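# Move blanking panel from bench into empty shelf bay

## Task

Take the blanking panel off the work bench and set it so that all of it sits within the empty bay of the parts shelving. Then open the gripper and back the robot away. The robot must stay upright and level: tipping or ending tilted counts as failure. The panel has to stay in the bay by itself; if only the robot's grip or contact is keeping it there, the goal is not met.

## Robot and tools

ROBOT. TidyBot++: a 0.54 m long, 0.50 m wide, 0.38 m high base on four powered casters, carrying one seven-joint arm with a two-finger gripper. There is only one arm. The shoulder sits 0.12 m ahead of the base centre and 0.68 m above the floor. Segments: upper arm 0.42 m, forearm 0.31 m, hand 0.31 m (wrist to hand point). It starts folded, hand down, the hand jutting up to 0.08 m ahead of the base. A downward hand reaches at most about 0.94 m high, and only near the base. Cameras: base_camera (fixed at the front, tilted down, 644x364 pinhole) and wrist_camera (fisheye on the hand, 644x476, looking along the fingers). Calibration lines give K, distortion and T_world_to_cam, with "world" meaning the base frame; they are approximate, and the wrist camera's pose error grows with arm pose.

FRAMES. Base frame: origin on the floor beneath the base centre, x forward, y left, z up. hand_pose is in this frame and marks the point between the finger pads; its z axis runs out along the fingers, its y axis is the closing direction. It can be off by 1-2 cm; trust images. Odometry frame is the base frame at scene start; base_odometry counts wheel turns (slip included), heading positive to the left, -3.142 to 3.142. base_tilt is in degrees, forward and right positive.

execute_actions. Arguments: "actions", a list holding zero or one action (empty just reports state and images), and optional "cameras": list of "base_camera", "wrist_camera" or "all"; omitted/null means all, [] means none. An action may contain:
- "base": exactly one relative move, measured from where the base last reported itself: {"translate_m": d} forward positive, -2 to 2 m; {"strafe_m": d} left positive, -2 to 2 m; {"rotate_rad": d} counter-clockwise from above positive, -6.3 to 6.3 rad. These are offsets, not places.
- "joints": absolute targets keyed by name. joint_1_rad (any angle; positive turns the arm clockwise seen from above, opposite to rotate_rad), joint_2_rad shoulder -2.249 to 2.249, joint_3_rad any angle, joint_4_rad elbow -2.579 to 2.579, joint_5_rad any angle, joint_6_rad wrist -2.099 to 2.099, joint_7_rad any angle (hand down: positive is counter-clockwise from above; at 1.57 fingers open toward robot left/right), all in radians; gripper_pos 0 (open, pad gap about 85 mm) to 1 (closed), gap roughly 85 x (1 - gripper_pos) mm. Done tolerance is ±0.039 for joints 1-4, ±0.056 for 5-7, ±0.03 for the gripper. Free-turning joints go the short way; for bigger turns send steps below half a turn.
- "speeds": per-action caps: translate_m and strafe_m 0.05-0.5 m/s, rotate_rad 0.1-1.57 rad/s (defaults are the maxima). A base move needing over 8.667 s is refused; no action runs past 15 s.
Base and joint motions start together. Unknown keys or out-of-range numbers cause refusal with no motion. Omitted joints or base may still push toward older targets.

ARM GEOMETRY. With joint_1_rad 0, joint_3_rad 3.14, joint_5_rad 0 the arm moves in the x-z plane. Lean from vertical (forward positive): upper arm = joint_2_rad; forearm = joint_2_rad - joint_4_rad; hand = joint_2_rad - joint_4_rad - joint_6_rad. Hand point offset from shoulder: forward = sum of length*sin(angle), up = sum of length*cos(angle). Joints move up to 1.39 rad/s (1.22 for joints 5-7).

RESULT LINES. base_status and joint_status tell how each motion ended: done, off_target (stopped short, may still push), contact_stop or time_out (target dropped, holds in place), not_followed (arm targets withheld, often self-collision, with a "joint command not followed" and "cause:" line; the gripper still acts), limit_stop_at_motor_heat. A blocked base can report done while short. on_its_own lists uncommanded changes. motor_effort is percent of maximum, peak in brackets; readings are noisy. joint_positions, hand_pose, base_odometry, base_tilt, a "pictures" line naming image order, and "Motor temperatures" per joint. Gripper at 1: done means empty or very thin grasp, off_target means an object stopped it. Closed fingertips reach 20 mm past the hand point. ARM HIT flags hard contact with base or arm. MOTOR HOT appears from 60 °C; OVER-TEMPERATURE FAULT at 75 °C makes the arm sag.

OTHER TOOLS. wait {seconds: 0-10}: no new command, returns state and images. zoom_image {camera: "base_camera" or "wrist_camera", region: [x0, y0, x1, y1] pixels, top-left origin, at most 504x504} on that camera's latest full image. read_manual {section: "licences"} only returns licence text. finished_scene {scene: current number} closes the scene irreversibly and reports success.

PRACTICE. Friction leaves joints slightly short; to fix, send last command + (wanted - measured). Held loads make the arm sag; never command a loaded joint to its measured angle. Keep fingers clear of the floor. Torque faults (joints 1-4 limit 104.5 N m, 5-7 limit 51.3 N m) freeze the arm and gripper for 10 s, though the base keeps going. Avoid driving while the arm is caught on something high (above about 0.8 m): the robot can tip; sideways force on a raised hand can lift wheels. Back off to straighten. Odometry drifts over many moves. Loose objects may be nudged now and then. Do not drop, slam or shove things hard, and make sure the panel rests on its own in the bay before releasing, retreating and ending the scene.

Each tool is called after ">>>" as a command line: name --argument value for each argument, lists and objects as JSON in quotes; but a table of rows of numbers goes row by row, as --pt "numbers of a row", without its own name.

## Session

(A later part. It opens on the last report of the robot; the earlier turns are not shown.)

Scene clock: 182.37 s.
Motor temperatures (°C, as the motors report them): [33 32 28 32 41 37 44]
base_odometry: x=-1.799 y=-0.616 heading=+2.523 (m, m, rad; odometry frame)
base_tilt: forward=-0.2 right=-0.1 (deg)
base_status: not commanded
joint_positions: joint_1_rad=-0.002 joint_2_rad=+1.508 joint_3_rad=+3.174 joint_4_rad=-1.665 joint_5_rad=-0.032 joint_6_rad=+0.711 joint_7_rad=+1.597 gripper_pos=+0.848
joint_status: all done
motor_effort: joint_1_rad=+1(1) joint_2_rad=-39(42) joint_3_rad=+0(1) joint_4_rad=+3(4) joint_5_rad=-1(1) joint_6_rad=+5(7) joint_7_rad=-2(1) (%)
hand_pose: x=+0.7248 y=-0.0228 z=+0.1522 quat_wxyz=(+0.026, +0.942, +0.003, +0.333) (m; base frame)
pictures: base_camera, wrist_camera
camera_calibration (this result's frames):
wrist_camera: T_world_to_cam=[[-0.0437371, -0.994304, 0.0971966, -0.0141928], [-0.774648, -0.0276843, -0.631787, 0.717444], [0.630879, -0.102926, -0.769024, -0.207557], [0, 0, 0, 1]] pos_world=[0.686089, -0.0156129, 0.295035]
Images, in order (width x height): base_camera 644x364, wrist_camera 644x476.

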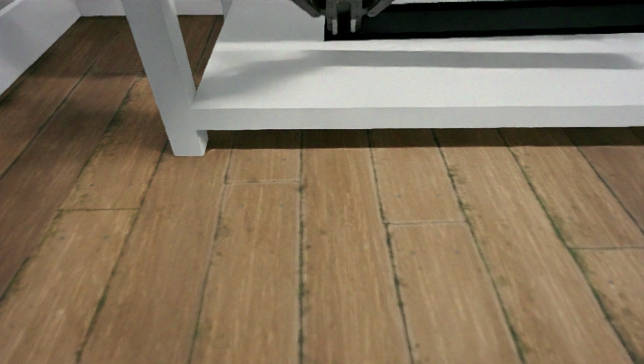

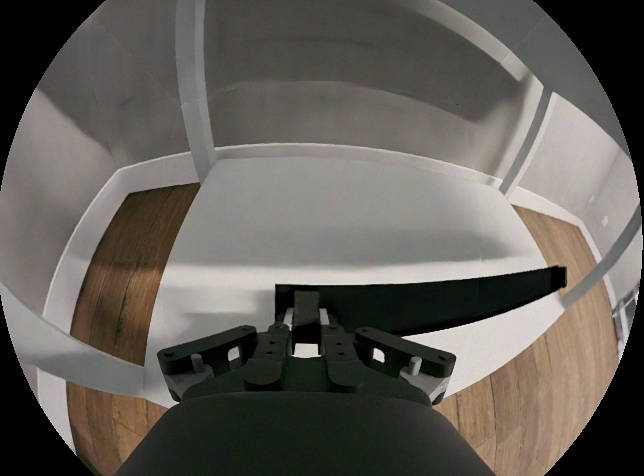

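>>> execute_actions --actions '[{"base":{"translate_m":0.04},"joints":{"joint_2_rad":1.57},"speeds":{"translate_m":0.1}}]'

Scene clock: 184.80 s.
Motor temperatures (°C, as the motors report them): [33 32 28 32 41 37 44]
base_odometry: x=-1.832 y=-0.593 heading=+2.523 (m, m, rad; odometry frame)
base_tilt: forward=-0.2 right=-0.1 (deg)
base_status: done
joint_positions: joint_1_rad=-0.002 joint_2_rad=+1.565 joint_3_rad=+3.174 joint_4_rad=-1.665 joint_5_rad=-0.032 joint_6_rad=+0.711 joint_7_rad=+1.597 gripper_pos=+0.848
joint_status: all done
motor_effort: joint_1_rad=+1(2) joint_2_rad=-40(42) joint_3_rad=+0(1) joint_4_rad=+2(4) joint_5_rad=-2(1) joint_6_rad=+5(5) joint_7_rad=-1(2) (%)
hand_pose: x=+0.6938 y=-0.0229 z=+0.1184 quat_wxyz=(+0.026, +0.951, +0.003, +0.307) (m; base frame)
pictures: base_camera, wrist_camera
camera_calibration (this result's frames):
wrist_camera: T_world_to_cam=[[-0.0381395, -0.994296, 0.0996077, -0.0164864], [-0.809196, -0.0277542, -0.586883, 0.690798], [0.5863, -0.102986, -0.803521, -0.178929], [0, 0, 0, 1]] pos_world=[0.663268, -0.015647, 0.263287]
Images, in order (width x height): base_camera 644x364, wrist_camera 644x476.

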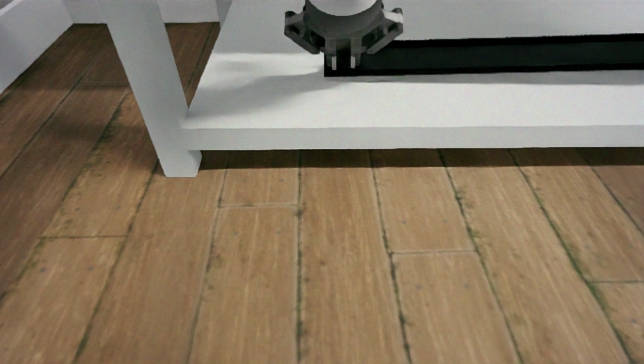

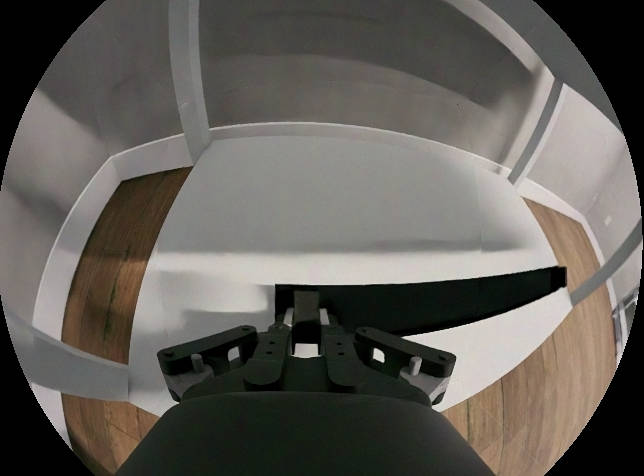

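Nearly on the surface; release.

>>> execute_actions --actions '[{"joints":{"gripper_pos":0.5}}]' --cameras '[]'

>>> execute_actions --actions '[{"joints":{"joint_2_rad":1.45}}]' --cameras '[]'

>>> execute_actions --actions '[{"base":{"translate_m":-0.15},"joints":{"joint_2_rad":1.3,"joint_4_rad":-1.9},"speeds":{"translate_m":0.15}}]'

Scene clock: 187.83 s.
Motor temperatures (°C, as the motors report them): [33 32 28 31 41 37 44]
base_odometry: x=-1.832 y=-0.593 heading=+2.523 (m, m, rad; odometry frame)
base_tilt: forward=-0.2 right=-0.1 (deg)
base_status: not commanded
joint_positions: joint_1_rad=-0.002 joint_2_rad=+1.565 joint_3_rad=+3.174 joint_4_rad=-1.664 joint_5_rad=-0.032 joint_6_rad=+0.711 joint_7_rad=+1.597 gripper_pos=+0.500
joint_status: all done
motor_effort: joint_1_rad=+0(1) joint_2_rad=-38(38) joint_3_rad=-1(1) joint_4_rad=+1(2) joint_5_rad=-1(2) joint_6_rad=+4(5) joint_7_rad=-2(1) (%)
hand_pose: x=+0.6938 y=-0.0229 z=+0.1184 quat_wxyz=(+0.026, +0.951, +0.003, +0.307) (m; base frame)
pictures: none
No camera images: the call's "cameras" was empty. Leave "cameras" out to get every camera's image.

Scene clock: 188.87 s.
Motor temperatures (°C, as the motors report them): [33 32 28 31 41 37 44]
base_odometry: x=-1.832 y=-0.593 heading=+2.523 (m, m, rad; odometry frame)
base_tilt: forward=-0.2 right=-0.1 (deg)
base_status: not commanded
joint_positions: joint_1_rad=-0.002 joint_2_rad=+1.448 joint_3_rad=+3.174 joint_4_rad=-1.661 joint_5_rad=-0.032 joint_6_rad=+0.711 joint_7_rad=+1.597 gripper_pos=+0.500
joint_status: all done
motor_effort: joint_1_rad=+0(1) joint_2_rad=-40(43) joint_3_rad=-1(1) joint_4_rad=+4(4) joint_5_rad=-1(1) joint_6_rad=+6(5) joint_7_rad=-2(1) (%)
hand_pose: x=+0.7573 y=-0.0227 z=+0.1900 quat_wxyz=(+0.026, +0.931, +0.002, +0.363) (m; base frame)
pictures: none
No camera images: the call's "cameras" was empty. Leave "cameras" out to get every camera's image.

Scene clock: 190.50 s.
Motor temperatures (°C, as the motors report them): [33 32 28 31 41 37 44]
base_odometry: x=-1.709 y=-0.680 heading=+2.524 (m, m, rad; odometry frame)
base_tilt: forward=-0.2 right=-0.1 (deg)
base_status: done
joint_positions: joint_1_rad=-0.002 joint_2_rad=+1.315 joint_3_rad=+3.174 joint_4_rad=-1.885 joint_5_rad=-0.032 joint_6_rad=+0.711 joint_7_rad=+1.597 gripper_pos=+0.500
joint_status: all done
motor_effort: joint_1_rad=+0(3) joint_2_rad=-37(40) joint_3_rad=-1(0) joint_4_rad=+2(3) joint_5_rad=-1(1) joint_6_rad=+5(5) joint_7_rad=+0(1) (%)
hand_pose: x=+0.6969 y=-0.0235 z=+0.2273 quat_wxyz=(+0.026, +0.947, -0.001, +0.321) (m; base frame)
pictures: base_camera, wrist_camera
camera_calibration (this result's frames):
wrist_camera: T_world_to_cam=[[-0.0481755, -0.994085, 0.0973367, -0.0203173], [-0.791438, -0.0214594, -0.610873, 0.750413], [0.609349, -0.106465, -0.785722, -0.113534], [0, 0, 0, 1]] pos_world=[0.662108, -0.0161812, 0.371178]
Images, in order (width x height): base_camera 644x364, wrist_camera 644x476.

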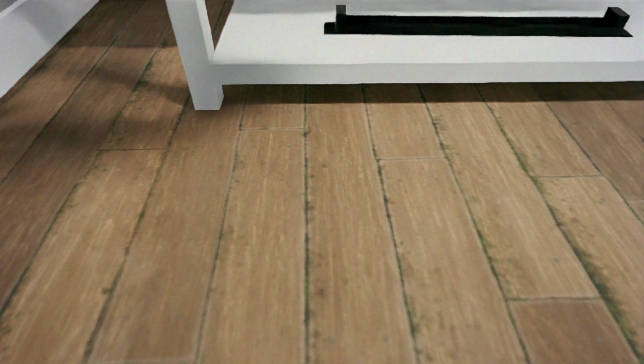

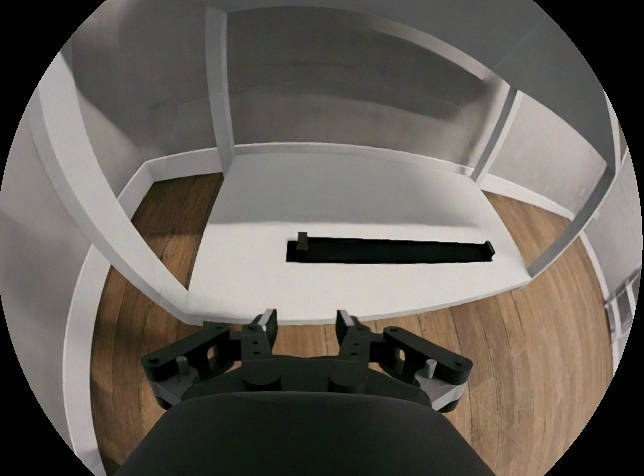

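Placed flat, inside. Retract and clear.

>>> execute_actions --actions '[{"joints":{"joint_2_rad":0.2,"joint_4_rad":-2.4,"joint_6_rad":0.0}}]' --cameras '[]'

>>> execute_actions --actions '[{"base":{"strafe_m":-1.0}}]' --cameras '[]'

>>> finished_scene --scene 1

Scene clock: 195.57 s.
Motor temperatures (°C, as the motors report them): [33 32 28 31 41 37 44]
base_odometry: x=-1.709 y=-0.680 heading=+2.524 (m, m, rad; odometry frame)
base_tilt: forward=-0.2 right=-0.1 (deg)
base_status: not commanded
joint_positions: joint_1_rad=-0.002 joint_2_rad=+0.213 joint_3_rad=+3.174 joint_4_rad=-2.380 joint_5_rad=-0.032 joint_6_rad=+0.036 joint_7_rad=+1.597 gripper_pos=+0.500
joint_status: all done
motor_effort: joint_1_rad=+1(1) joint_2_rad=-19(39) joint_3_rad=-1(0) joint_4_rad=+11(11) joint_5_rad=-1(1) joint_6_rad=+4(5) joint_7_rad=-1(0) (%)
hand_pose: x=+0.5439 y=-0.0127 z=+0.5653 quat_wxyz=(+0.007, +0.957, -0.017, +0.288) (m; base frame)
pictures: none
No camera images: the call's "cameras" was empty. Leave "cameras" out to get every camera's image.

Scene clock: 198.93 s.
Motor temperatures (°C, as the motors report them): [33 32 28 31 41 37 44]
base_odometry: x=-1.130 y=+0.135 heading=+2.523 (m, m, rad; odometry frame)
base_tilt: forward=-0.2 right=-0.1 (deg)
base_status: done
joint_positions: joint_1_rad=-0.001 joint_2_rad=+0.213 joint_3_rad=+3.174 joint_4_rad=-2.380 joint_5_rad=-0.032 joint_6_rad=+0.036 joint_7_rad=+1.597 gripper_pos=+0.500
joint_status: not commanded
motor_effort: joint_1_rad=+1(4) joint_2_rad=-18(20) joint_3_rad=+1(2) joint_4_rad=+11(11) joint_5_rad=-1(1) joint_6_rad=+4(4) joint_7_rad=-2(2) (%)
hand_pose: x=+0.5437 y=-0.0127 z=+0.5651 quat_wxyz=(+0.007, +0.957, -0.017, +0.288) (m; base frame)
pictures: none
No camera images: the call's "cameras" was empty. Leave "cameras" out to get every camera's image.

The scene is finished: the task was done.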